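# Bridge the post between trestle bar and steel stand

## Task

Set the post so it lies level, spanning the trestle's bar and the steel stand's top, with its full width sitting well onto that top and no part of it on the table. The stand must finish in its original spot and orientation, and no small loose item may touch the post or sit on the stand's top; failing either of these fails the task. The post must stay there without the robot supporting it, so release it and move the gripper away at the end.

## Robot and tools

Robot: one arm with a single parallel gripper. The fingers point along the gripper's +z axis and close along its y axis. The reported hand point lies between the pads when they are shut; fingertips stick out about 33 mm past it when closed and 9 mm when fully open. Closing pushes the tips roughly 24 mm further from the arm, so keep that clearance above surfaces. The only camera is cam_wrist (616x616 fisheye on the hand, with a calibration whose pose may be a few mm or about half a degree off).

Frames: the scene frame has its origin on the table top under the arm's base, +z up, and +y to the left when facing along +x. The base can be tilted against the table. Reported hand positions (end_effector_position in metres, end_effector_quat_wxyz) can be off, more so at long reach. Motion commands, however, are given in the gripper's own axes.

execute_actions(actions): a list of actions run in sequence. Each action is a table of 0 to 15 rows; each row lasts one control step (1/30 s), and if fewer than 15 rows are given the last one repeats to fill 15 steps. An empty list just returns state and images. Each row is 9 numbers, all in [-1, 1], in this order: dx, dy, dz, rx, ry, rz, position, force_limit, speed. The first six are an offset, not a pose: the target relative to where the gripper was measured when the action began (for a call's first action, the last pose a result reported), expressed in gripper axes. Every row is relative to that same start, never to the previous row. Scale: 1.0 = 0.6 m for dx..dz and 180 degrees for rx..rz, which together form one rotation vector. The last three are absolute finger settings: position +1 = fully open (140 mm), about -0.8 = pads touching, -1 = close until blocked; force_limit -1/0/+1 ≈ 14/60/107 N squeeze; speed -1/0/+1 ≈ 30/140/250 mm/s finger travel.

Each step the commanded pose is clipped to within 70 mm and 16 degrees of the measured pose, so large offsets need several actions; afterwards the arm goes only to the last clipped pose. If both cannot be met, position wins over orientation. The elbow cannot fully straighten.

move(target, speed, stop_force, blocking): target is one 9-number row as above, its offset counted from the pose in the latest result that shows one, in gripper axes. The gripper follows a straight path lasting 0.5 to 10 s (cut off at 10 s) and turns the short way. speed is in m/s, 0.002 to 0.5 (default 0.25); rotation is capped at twice that in rad/s. The path does not avoid obstacles and the gripper may lag, drift or overshoot the speed, especially near full stretch. stop_force (N, 20 to 80, allowed only after the scene has run 0.2 s) ends the path when the torque-estimated push against the motion exceeds it for two steps; the arm then backs up two steps and holds. Pressing can briefly exceed it (double or more for small values), the impact grows with speed, and it is unreliable while rotating or when stretched out. Leave stop_force off when pulling away from a contact. blocking=false returns after 0.5 s while the arm keeps going; it cannot be combined with stop_force, and other motion commands are refused until a result shows the move ended (use wait(0) or stop). The result adds a move: line giving the ending (done, off_target, moving, held, fault, or contact, which takes precedence) plus limits (paced = pose clipped; held = a check blocked some steps, after which the arm may jump faster than speed) and the distance to target. The arm is stiff: aiming even slightly into a firm surface can trigger a fault.

wait(seconds): 0 to 10; the arm holds its last command and a running move continues. stop(): brakes the current move (needs stopping room); the fingers keep moving. zoom_image(camera="cam_wrist", region=[x0, y0, x1, y1]): enlarges part of the latest image, pixel coords from top-left, at most 504x504. show_instructions(): shows the reference pages. finished_scene(scene): ends the current scene by its number; irreversible.

Results: the state line, camera images, a Hand target line (where the controller is now driving), possibly a pose unreachable line (clearance check altered the command; the mount under the base counts as arm), and object_status: 0 moving, 1 blocked while opening, 2 blocked while closing (a real grip), 3 reached the setpoint or pads met (a thin part may still be held). position_measured is in counts, 3 open to 230 closed, not linear. Stopped fingers stay until a new position value arrives (change of at least 0.01) or the object slips. To tighten a grip, raise force_limit and toggle position between -1 and -0.98.

Faults: a joint hitting its load limit (waist, shoulder, elbow 145 N m; forearm roll, wrist pitch, wrist roll 36.4 N m, carried weight included) or any external force of 150 N halts the arm for 10 s and drops the rest of the call. Holding loads heats motors; MOTOR HOT warns, OVER-TEMPERATURE FAULT means brakes are on until cooled. Joint ranges (rad): waist ±3.491, shoulder ±3.140, elbow -1.187 to 4.328, forearm roll ±3.316, wrist pitch ±3.140, wrist roll ±3.927.

Avoid: dropping or slamming the post, hard pushes, shifting or rotating the stand, leaving loose items on the stand or against the post, and knocking anything off the table. Expect occasional brief tugs on a held part or nudges to loose objects.

Each tool is called after "Emit:" by a JSON object that holds its "op" and its "data", one argument or row to a line.

Reference images:

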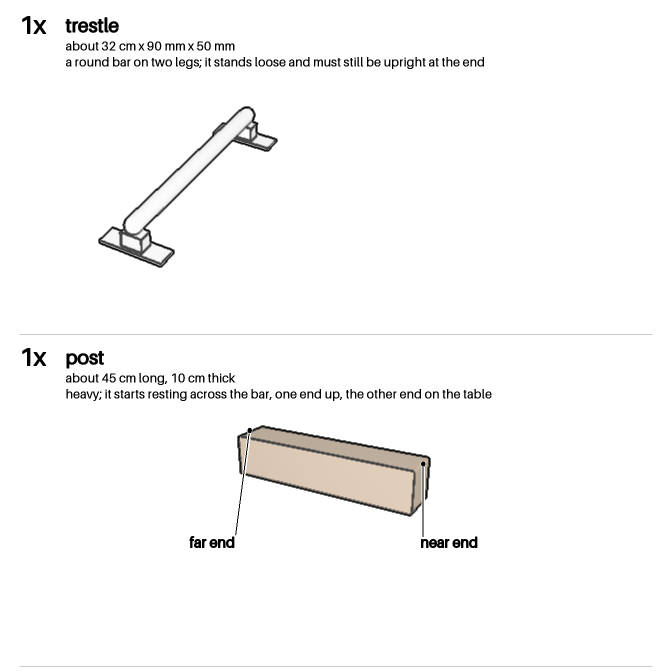

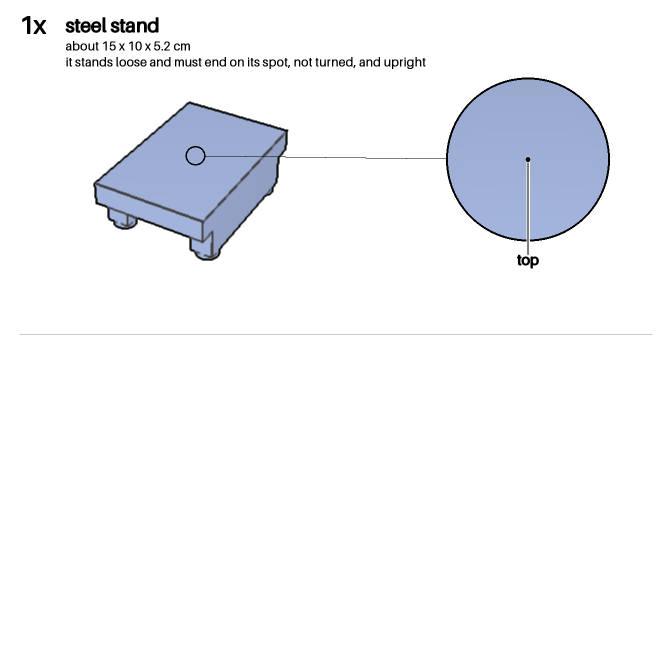

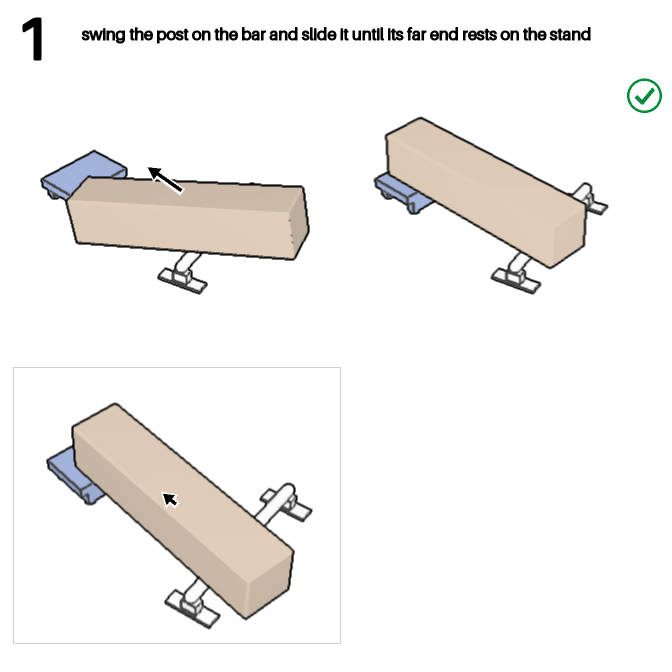

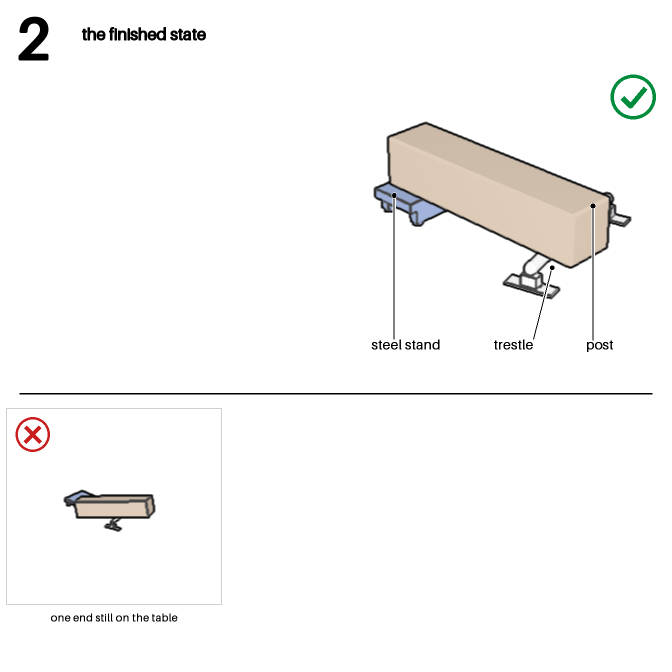

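## Session

Emit:
{"op": "execute_actions", "data": {
  "actions": []
}}

Scene clock: 0.00 s.
end_effector_position=(+0.1478, -0.3309, +0.3436) position_measured=3 object_status=3 end_effector_quat_wxyz=(+0.075, +0.145, +0.979, +0.120)
Joint positions: [-1.865 -0.673 -0.621 -0.834 -1.344  0.091]
Joint velocities: [ 0.     0.001 -0.     0.001  0.001 -0.   ]
Hand target: +0.148, -0.331, +0.344; +0.075, +0.145, +0.979, +0.120

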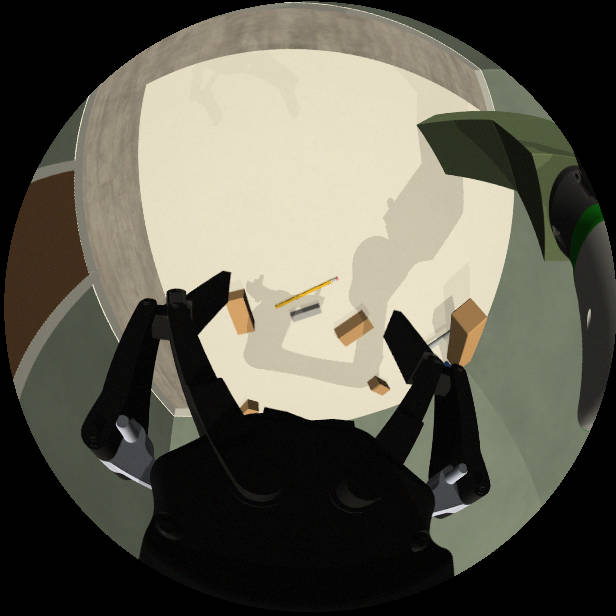

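Emit:
{"op": "move", "data": {
  "target": [-0.358,0.868,0.09,0.077,0.048,-0.093,1,0,0]
}}

Scene clock: 4.93 s.
end_effector_position=(+0.2906, -0.1562, +0.3874) position_measured=3 object_status=3 end_effector_quat_wxyz=(+0.252, +0.094, +0.948, +0.172)
Joint positions: [-1.514 -1.388 -0.937 -1.004 -1.456 -0.257]
Joint velocities: [ 0.    -0.001  0.    -0.    -0.001 -0.   ]
Hand target: +0.291, -0.156, +0.387; +0.252, +0.094, +0.948, +0.172
Off the commanded pose: 0.336 m, 37 deg; position and orientation clipped at the last step of the last action.
move: held; limits=paced,held; held on 44 of 77 steps, including the last
pose unreachable: on one or more control steps of this call, first in action 0 (counted from 0), an arm could not follow its commanded pose, so it was not sent that pose on those steps. On the call's last step it was still not sent that pose. It may still have moved: this result reports where it is.
cause: the commanded pose would bring two parts of the arm too close to each other (joints 2 (shoulder) to 6 (wrist roll) lie between them).
camera_calibration (this result's frames):
cam_wrist: T_world_to_cam=[[-0.0842701, 0.965778, 0.245298, 0.080996], [0.593043, -0.149216, 0.791223, -0.498859], [0.800749, 0.212149, -0.560174, 0.190641], [0, 0, 0, 1]] pos_world=[0.150015, -0.193106, 0.481633]

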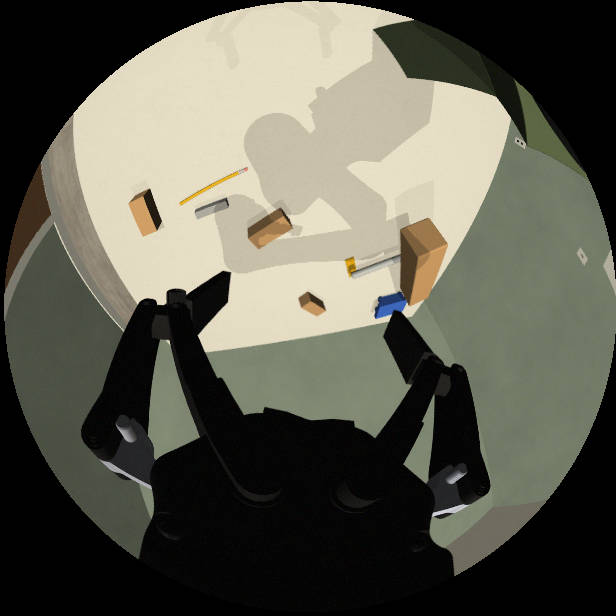

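Emit:
{"op": "move", "data": {
  "target": [-0.40,-0.115,0.166,0.111,0.163,-0.061,1,0,0]
}}

Scene clock: 11.97 s.
end_effector_position=(+0.5399, -0.2566, +0.3872) position_measured=3 object_status=3 end_effector_quat_wxyz=(+0.402, -0.020, +0.899, +0.176)
Joint positions: [-0.602 -0.766 -0.58  -0.873 -0.653 -0.185]
Joint velocities: [ 0.108  0.01   0.021  0.192  0.014 -0.184]
Hand target: +0.540, -0.257, +0.387; +0.400, -0.021, +0.899, +0.178
Off the commanded pose: 0.001 m, 52 deg; orientation clipped at the last step of the last action.
move: moving (no rest 5 s after the path's end); limits=paced
camera_calibration (this result's frames):
cam_wrist: T_world_to_cam=[[-0.301625, 0.946173, 0.117382, 0.360905], [0.296446, -0.0239432, 0.954749, -0.532587], [0.906169, 0.322774, -0.273267, -0.127343], [0, 0, 0, 1]] pos_world=[0.382136, -0.313127, 0.431324]

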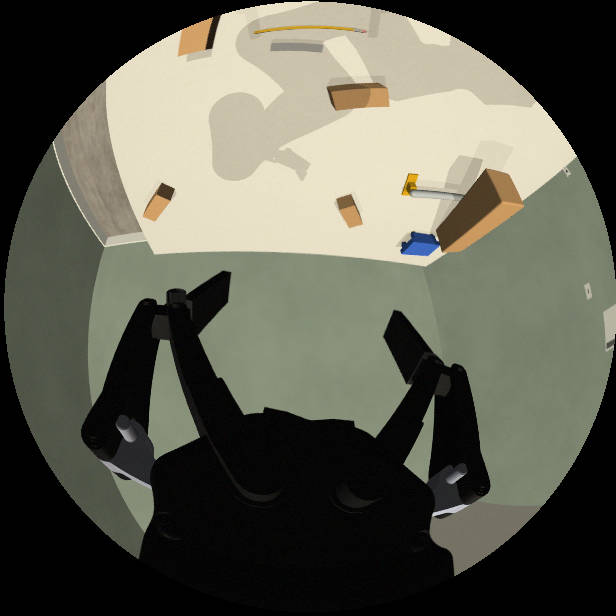

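Emit:
{"op": "move", "data": {
  "target": [0,0,0,0.116,0.265,0.013,1,0,0],
  "speed": 0.1
}}

Scene clock: 16.93 s.
end_effector_position=(+0.5406, -0.2574, +0.3880) position_measured=3 object_status=3 end_effector_quat_wxyz=(+0.000, -0.001, +1.000, -0.000)
Joint positions: [ 0.439 -0.427 -0.56   0.904 -1.392 -2.276]
Joint velocities: [ 0.001  0.     0.001 -0.    -0.002  0.   ]
Hand target: +0.541, -0.257, +0.388; +0.000, -0.001, +1.000, -0.000
Off the commanded pose: 0.001 m, 0 deg.
move: done
camera_calibration (this result's frames):
cam_wrist: T_world_to_cam=[[-0.22086, 0.974916, -0.0275644, 0.38172], [0.898176, 0.214328, 0.383852, -0.576023], [0.380131, 0.06002, -0.922983, 0.341256], [0, 0, 0, 1]] pos_world=[0.471955, -0.269169, 0.546603]

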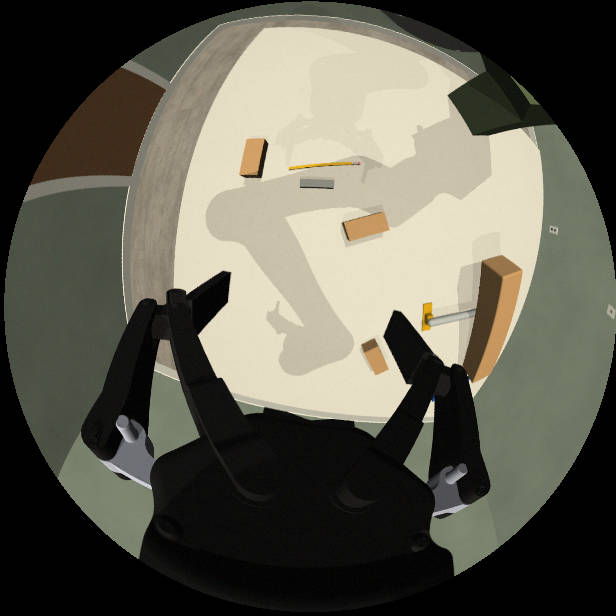

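Emit:
{"op": "move", "data": {
  "target": [0,0.75,-0.1,0,0,0,1,0,0]
}}

Scene clock: 19.40 s.
end_effector_position=(+0.5416, +0.1920, +0.4484) position_measured=3 object_status=3 end_effector_quat_wxyz=(+0.001, -0.001, +1.000, -0.000)
Joint positions: [ 1.001  0.401 -0.267  0.793 -1.442 -3.021]
Joint velocities: [-0.003  0.     0.    -0.001  0.     0.002]
Hand target: +0.542, +0.192, +0.448; +0.001, -0.001, +1.000, -0.001
Off the commanded pose: 0.003 m, 0 deg.
move: done
camera_calibration (this result's frames):
cam_wrist: T_world_to_cam=[[-0.220596, 0.974962, -0.0280372, -0.0544715], [0.897582, 0.214168, 0.38533, -0.696788], [0.381687, 0.0598365, -0.922353, 0.368594], [0, 0, 0, 1]] pos_world=[0.47272, 0.180282, 0.606939]

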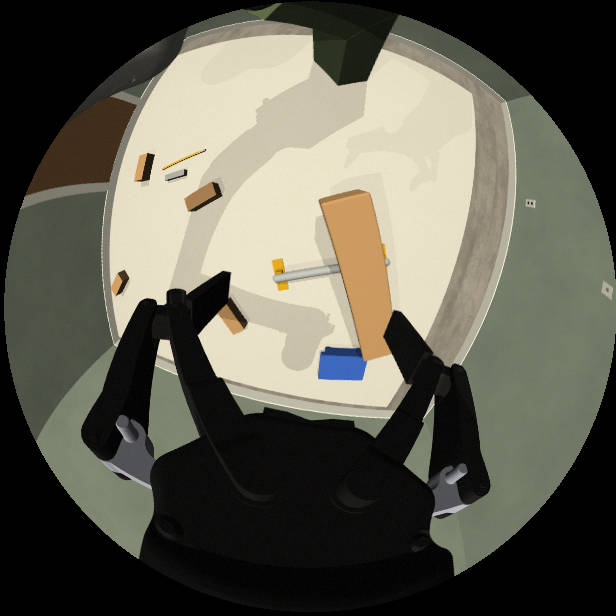

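Emit:
{"op": "move", "data": {
  "target": [-0.217,0.305,0.33,0,0,-0.172,1,0,0]
}}

Scene clock: 22.10 s.
end_effector_position=(+0.6721, +0.3751, +0.2508) position_measured=3 object_status=3 end_effector_quat_wxyz=(+0.001, -0.268, +0.963, -0.000)
Joint positions: [ 0.711  1.049  0.364  0.944 -1.258 -2.345]
Joint velocities: [ 0.001  0.003  0.003  0.    -0.003  0.001]
Hand target: +0.672, +0.375, +0.251; +0.001, -0.268, +0.963, -0.000
Off the commanded pose: 0.000 m, 0 deg.
move: done
camera_calibration (this result's frames):
cam_wrist: T_world_to_cam=[[-0.691023, 0.722291, -0.0279629, 0.201193], [0.659589, 0.645916, 0.384362, -0.778745], [0.295683, 0.247159, -0.922759, 0.113235], [0, 0, 0, 1]] pos_world=[0.619199, 0.329697, 0.409435]

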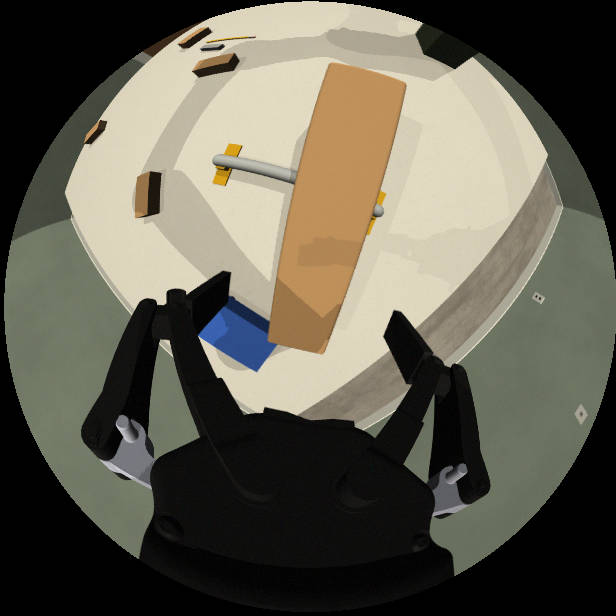

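Emit:
{"op": "move", "data": {
  "target": [0,0.004,0.18,0,0,0,1,0,0],
  "speed": 0.15
}}

Emit:
{"op": "move", "data": {
  "target": [0,0,0.09,0,0,0,1,0,0],
  "speed": 0.04,
  "stop_force": 30
}}

Emit:
{"op": "move", "data": {
  "target": [0,0,0,0,0,0,-1,1,-0.5]
}}

Scene clock: 24.20 s.
end_effector_position=(+0.6709, +0.3774, +0.1430) position_measured=3 object_status=3 end_effector_quat_wxyz=(+0.001, -0.268, +0.963, -0.000)
Joint positions: [ 0.589  1.147  0.361  1.04  -1.127 -2.381]
Joint velocities: [ 0.001  0.001  0.     0.     0.001 -0.   ]
Hand target: +0.671, +0.377, +0.143; +0.000, -0.268, +0.963, -0.000
Off the commanded pose: 0.000 m, 0 deg.
move: done
camera_calibration (this result's frames):
cam_wrist: T_world_to_cam=[[-0.691087, 0.722246, -0.0275437, 0.195657], [0.659617, 0.645822, 0.384473, -0.737929], [0.295473, 0.247536, -0.922725, 0.0135107], [0, 0, 0, 1]] pos_world=[0.617974, 0.331914, 0.30157]

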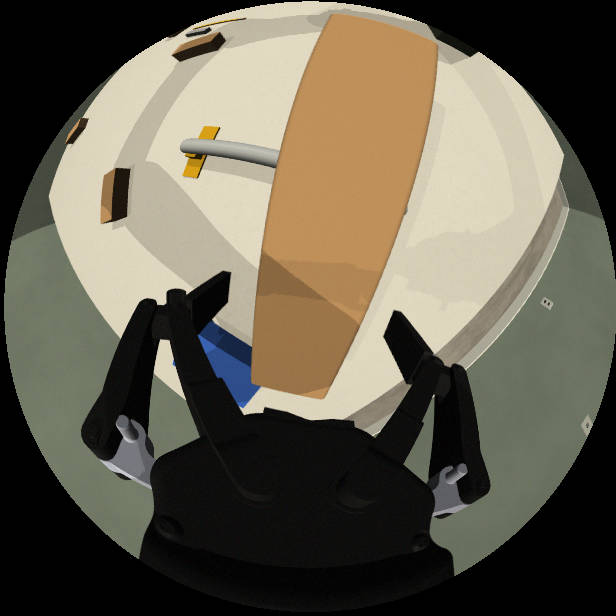

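Scene clock: 25.80 s.
end_effector_position=(+0.6709, +0.3775, +0.0891) position_measured=3 object_status=3 end_effector_quat_wxyz=(+0.000, -0.268, +0.963, -0.000)
Joint positions: [ 0.526  1.208  0.39   1.089 -1.072 -2.39 ]
Joint velocities: [-0.001  0.     0.    -0.001 -0.001 -0.   ]
Hand target: +0.671, +0.378, +0.089; +0.000, -0.268, +0.963, -0.000
Off the commanded pose: 0.000 m, 0 deg.
move: done
camera_calibration (this result's frames):
cam_wrist: T_world_to_cam=[[-0.691128, 0.722215, -0.0273357, 0.194095], [0.659626, 0.645787, 0.384515, -0.717269], [0.295356, 0.247718, -0.922714, -0.0362791], [0, 0, 0, 1]] pos_world=[0.617989, 0.332012, 0.247631]

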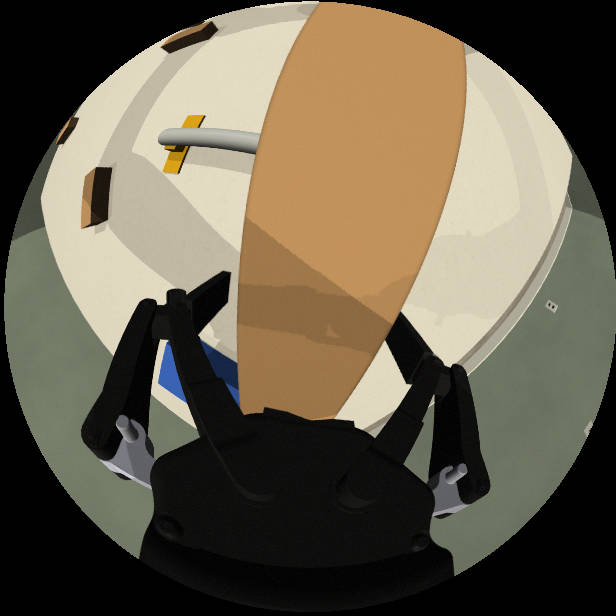

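Scene clock: 26.60 s.
end_effector_position=(+0.6710, +0.3776, +0.0891) position_measured=81 object_status=2 end_effector_quat_wxyz=(+0.001, -0.268, +0.963, -0.000)
Joint positions: [ 0.526  1.208  0.39   1.089 -1.072 -2.39 ]
Joint velocities: [-0.  0. -0.  0.  0.  0.]
Hand target: +0.671, +0.378, +0.089; +0.000, -0.268, +0.963, -0.000
Off the commanded pose: 0.000 m, 0 deg.
move: done
camera_calibration (this result's frames):
cam_wrist: T_world_to_cam=[[-0.691119, 0.72222, -0.0274386, 0.194159], [0.65956, 0.645772, 0.384654, -0.717317], [0.295524, 0.247745, -0.922653, -0.0364055], [0, 0, 0, 1]] pos_world=[0.618059, 0.332017, 0.247657]

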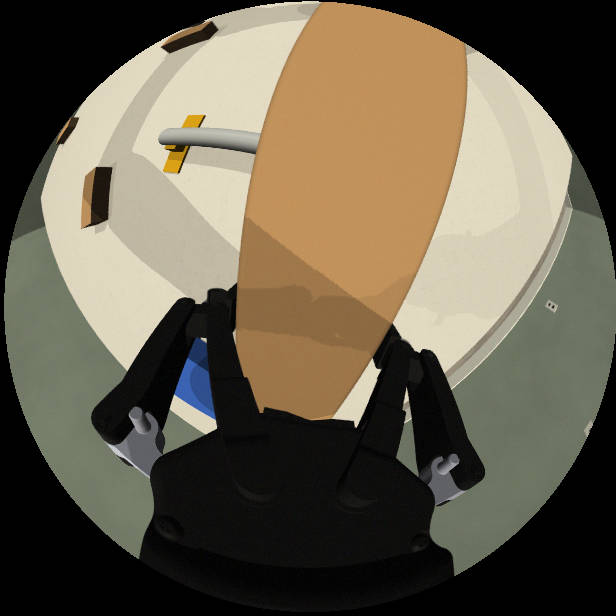

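Emit:
{"op": "move", "data": {
  "target": [0.02,0,-0.053,0,-0.078,0,-1,1,-0.5],
  "speed": 0.03
}}

Scene clock: 31.10 s.
end_effector_position=(+0.6602, +0.3716, +0.1209) position_measured=81 object_status=2 end_effector_quat_wxyz=(+0.118, -0.266, +0.956, +0.033)
Joint positions: [ 0.47   0.987 -0.079  1.559 -0.85  -2.826]
Joint velocities: [-0.001 -0.002 -0.001  0.004  0.002 -0.002]
Hand target: +0.660, +0.372, +0.121; +0.118, -0.266, +0.956, +0.033
Off the commanded pose: 0.000 m, 0 deg.
move: done
camera_calibration (this result's frames):
cam_wrist: T_world_to_cam=[[-0.679983, 0.728881, -0.0797141, 0.188456], [0.556539, 0.583847, 0.59109, -0.652564], [0.477375, 0.357567, -0.802657, -0.177764], [0, 0, 0, 1]] pos_world=[0.576185, 0.307198, 0.258063]

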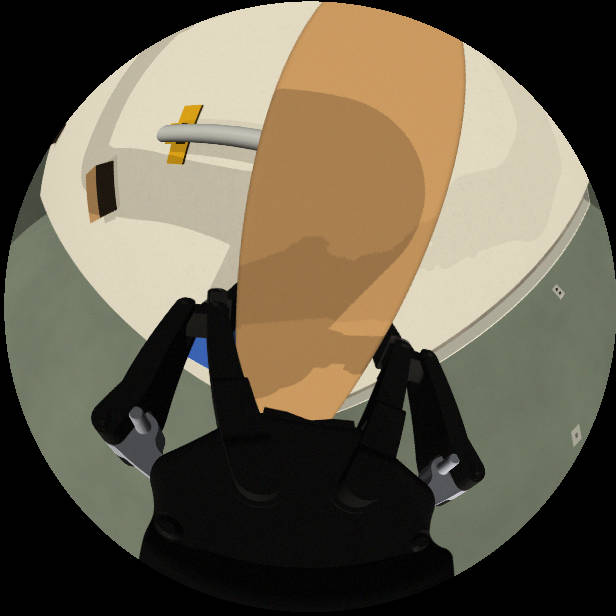

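Emit:
{"op": "move", "data": {
  "target": [0.011,-0.071,-0.003,0.0295,0,0.118,-1,1,-0.5],
  "speed": 0.04
}}

Scene clock: 36.37 s.
end_effector_position=(+0.6763, +0.3315, +0.1211) position_measured=81 object_status=2 end_effector_quat_wxyz=(+0.122, -0.080, +0.989, +0.010)
Joint positions: [ 0.456  0.971 -0.088  1.58  -0.934 -3.197]
Joint velocities: [-0.001 -0.     0.    -0.001 -0.001 -0.001]
Hand target: +0.676, +0.332, +0.121; +0.122, -0.080, +0.989, +0.010
Off the commanded pose: 0.000 m, 0 deg.
move: done
camera_calibration (this result's frames):
cam_wrist: T_world_to_cam=[[-0.359148, 0.92991, -0.0792426, -0.0551279], [0.73423, 0.333943, 0.59109, -0.675513], [0.576124, 0.154107, -0.802703, -0.170322], [0, 0, 0, 1]] pos_world=[0.57431, 0.303095, 0.258203]

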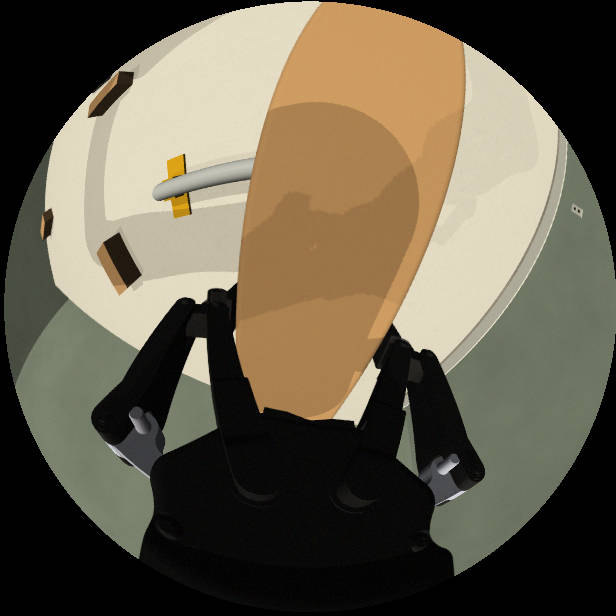

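Emit:
{"op": "move", "data": {
  "target": [-0.107,0,0.02,0,0,0,-1,1,-0.5],
  "speed": 0.03
}}

Scene clock: 38.93 s.
end_effector_position=(+0.7408, +0.3417, +0.1250) position_measured=81 object_status=2 end_effector_quat_wxyz=(+0.122, -0.080, +0.989, +0.010)
Joint positions: [ 0.461  1.04   0.133  1.465 -0.944 -3.009]
Joint velocities: [ 0.001  0.001  0.    -0.001 -0.     0.   ]
Hand target: +0.741, +0.342, +0.125; +0.122, -0.080, +0.989, +0.010
Off the commanded pose: 0.000 m, 0 deg.
move: done
camera_calibration (this result's frames):
cam_wrist: T_world_to_cam=[[-0.359092, 0.929915, -0.0794441, -0.0411553], [0.734212, 0.334017, 0.591072, -0.728609], [0.576182, 0.153921, -0.802697, -0.205853], [0, 0, 0, 1]] pos_world=[0.638783, 0.313323, 0.262153]

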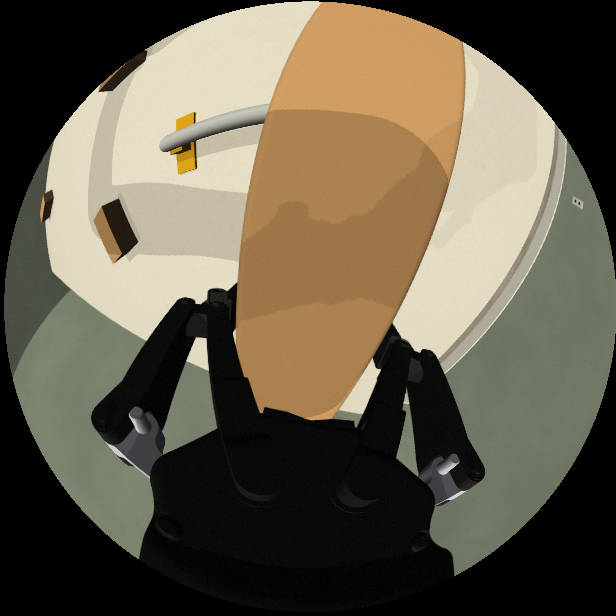

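Lower by 3°, then release slowly.

Emit:
{"op": "move", "data": {
  "target": [-0.008,0,0.015,0,0.017,0,-1,1,-0.5],
  "speed": 0.015
}}

Emit:
{"op": "move", "data": {
  "target": [0,0,0,0,0,0,1,1,-1]
}}

Emit:
{"op": "move", "data": {
  "target": [0.1,-0.25,-0.0,0,0,0,1,1,-1],
  "speed": 9
}}

Emit:
{"op": "move", "data": {
  "target": [0.07,0,-0.4,0,0,0,1,1,-1]
}}

Emit:
{"op": "move", "data": {
  "target": [0.15,-0.25,0,0,0,0,1,1,-1]
}}

Scene clock: 41.17 s.
end_effector_position=(+0.7476, +0.3428, +0.1174) position_measured=81 object_status=2 end_effector_quat_wxyz=(+0.096, -0.080, +0.992, +0.008)
Joint positions: [ 0.47   1.083  0.241  1.35  -0.971 -2.895]
Joint velocities: [ 0.001 -0.     0.001 -0.002 -0.001  0.001]
Hand target: +0.748, +0.343, +0.117; +0.096, -0.080, +0.992, +0.008
Off the commanded pose: 0.000 m, 0 deg.
move: done
camera_calibration (this result's frames):
cam_wrist: T_world_to_cam=[[-0.362962, 0.929293, -0.0683555, -0.0384602], [0.764252, 0.338862, 0.548717, -0.748638], [0.533082, 0.146923, -0.833209, -0.177823], [0, 0, 0, 1]] pos_world=[0.652983, 0.315552, 0.259998]

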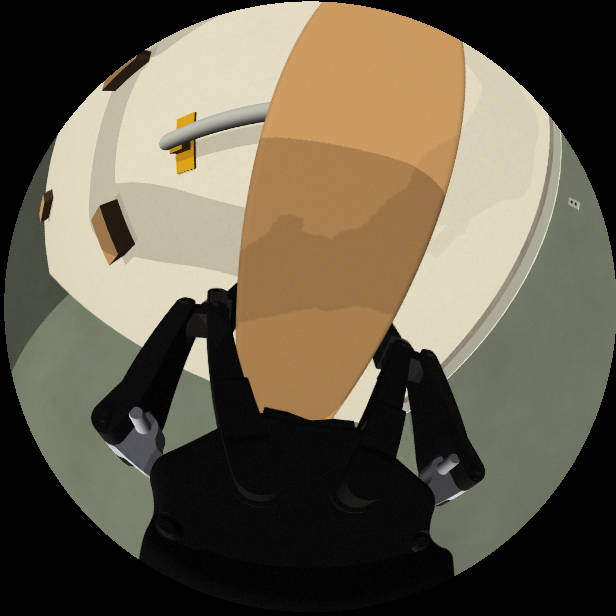

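Scene clock: 43.00 s.
end_effector_position=(+0.7476, +0.3428, +0.1174) position_measured=3 object_status=0 end_effector_quat_wxyz=(+0.096, -0.080, +0.992, +0.008)
Joint positions: [ 0.47   1.083  0.241  1.35  -0.971 -2.895]
Joint velocities: [-0.     0.001 -0.    -0.    -0.001 -0.   ]
Hand target: +0.748, +0.343, +0.117; +0.096, -0.080, +0.992, +0.008
Off the commanded pose: 0.000 m, 0 deg.
move: done
camera_calibration (this result's frames):
cam_wrist: T_world_to_cam=[[-0.36297, 0.92929, -0.0683579, -0.0384446], [0.764245, 0.338869, 0.548724, -0.748644], [0.533088, 0.146928, -0.833204, -0.177828], [0, 0, 0, 1]] pos_world=[0.652991, 0.315546, 0.260004]

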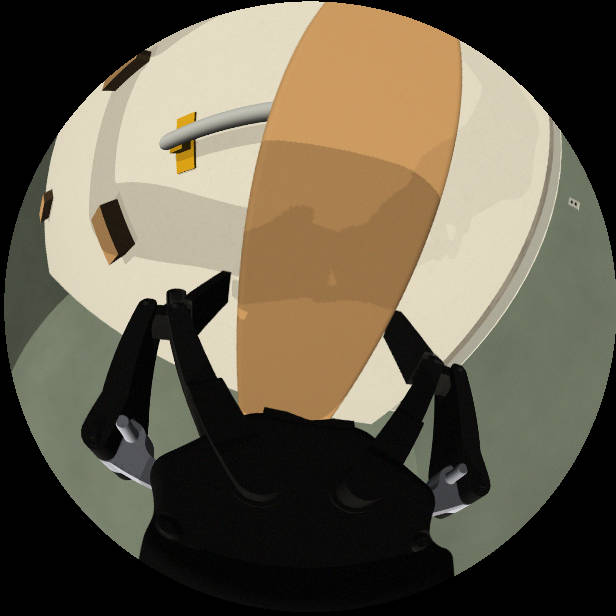

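speed must be a number from 0.002 to 0.5 (m/s); nothing of the call was run and nothing moved

Scene clock: 44.40 s.
end_effector_position=(+0.6618, +0.3286, +0.3447) position_measured=3 object_status=3 end_effector_quat_wxyz=(+0.096, -0.080, +0.992, +0.007)
Joint positions: [ 0.807  0.771 -0.035  1.124 -1.199 -2.942]
Joint velocities: [ 0.002 -0.002 -0.    -0.    -0.001 -0.   ]
Hand target: +0.662, +0.329, +0.345; +0.096, -0.080, +0.992, +0.007
Off the commanded pose: 0.000 m, 0 deg.
move: done
camera_calibration (this result's frames):
cam_wrist: T_world_to_cam=[[-0.362639, 0.92935, -0.0692848, -0.0408079], [0.763973, 0.339037, 0.548999, -0.802947], [0.533702, 0.146157, -0.832946, 0.0591467], [0, 0, 0, 1]] pos_world=[0.567065, 0.301509, 0.487256]

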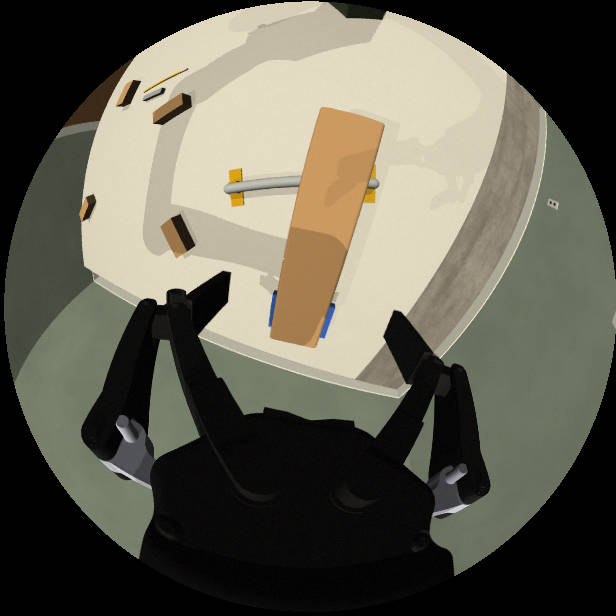

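Scene clock: 45.53 s.
end_effector_position=(+0.5977, +0.1668, +0.3274) position_measured=3 object_status=3 end_effector_quat_wxyz=(+0.096, -0.080, +0.992, +0.007)
Joint positions: [ 0.73   0.368 -0.534  1.212 -1.114 -3.017]
Joint velocities: [-0.001 -0.001 -0.001  0.003 -0.001 -0.   ]
Hand target: +0.598, +0.167, +0.327; +0.096, -0.080, +0.992, +0.007
Off the commanded pose: 0.001 m, 0 deg.
move: done
camera_calibration (this result's frames):
cam_wrist: T_world_to_cam=[[-0.362882, 0.929275, -0.0690241, 0.0852045], [0.764006, 0.339116, 0.548903, -0.689592], [0.533489, 0.146452, -0.833031, 0.102647], [0, 0, 0, 1]] pos_world=[0.503011, 0.13964, 0.469909]

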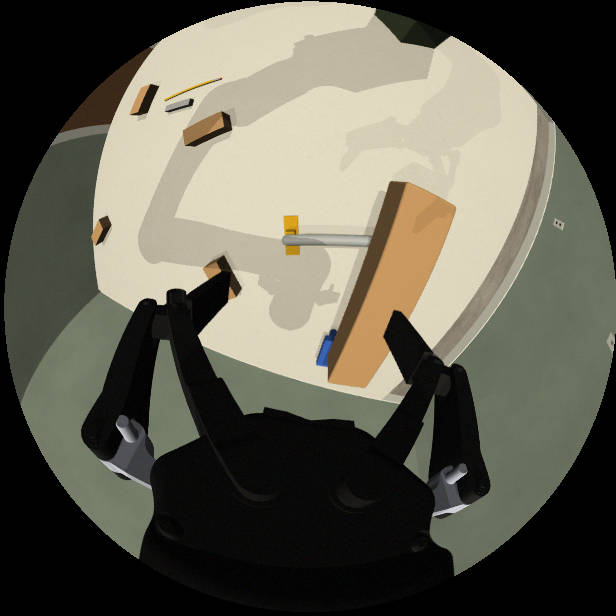

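(That speed-9 call was my stray mistake; luckily refused.) Looks good.

Emit:
{"op": "finished_scene", "data": {
  "scene": 1
}}

The scene is finished: the task was done.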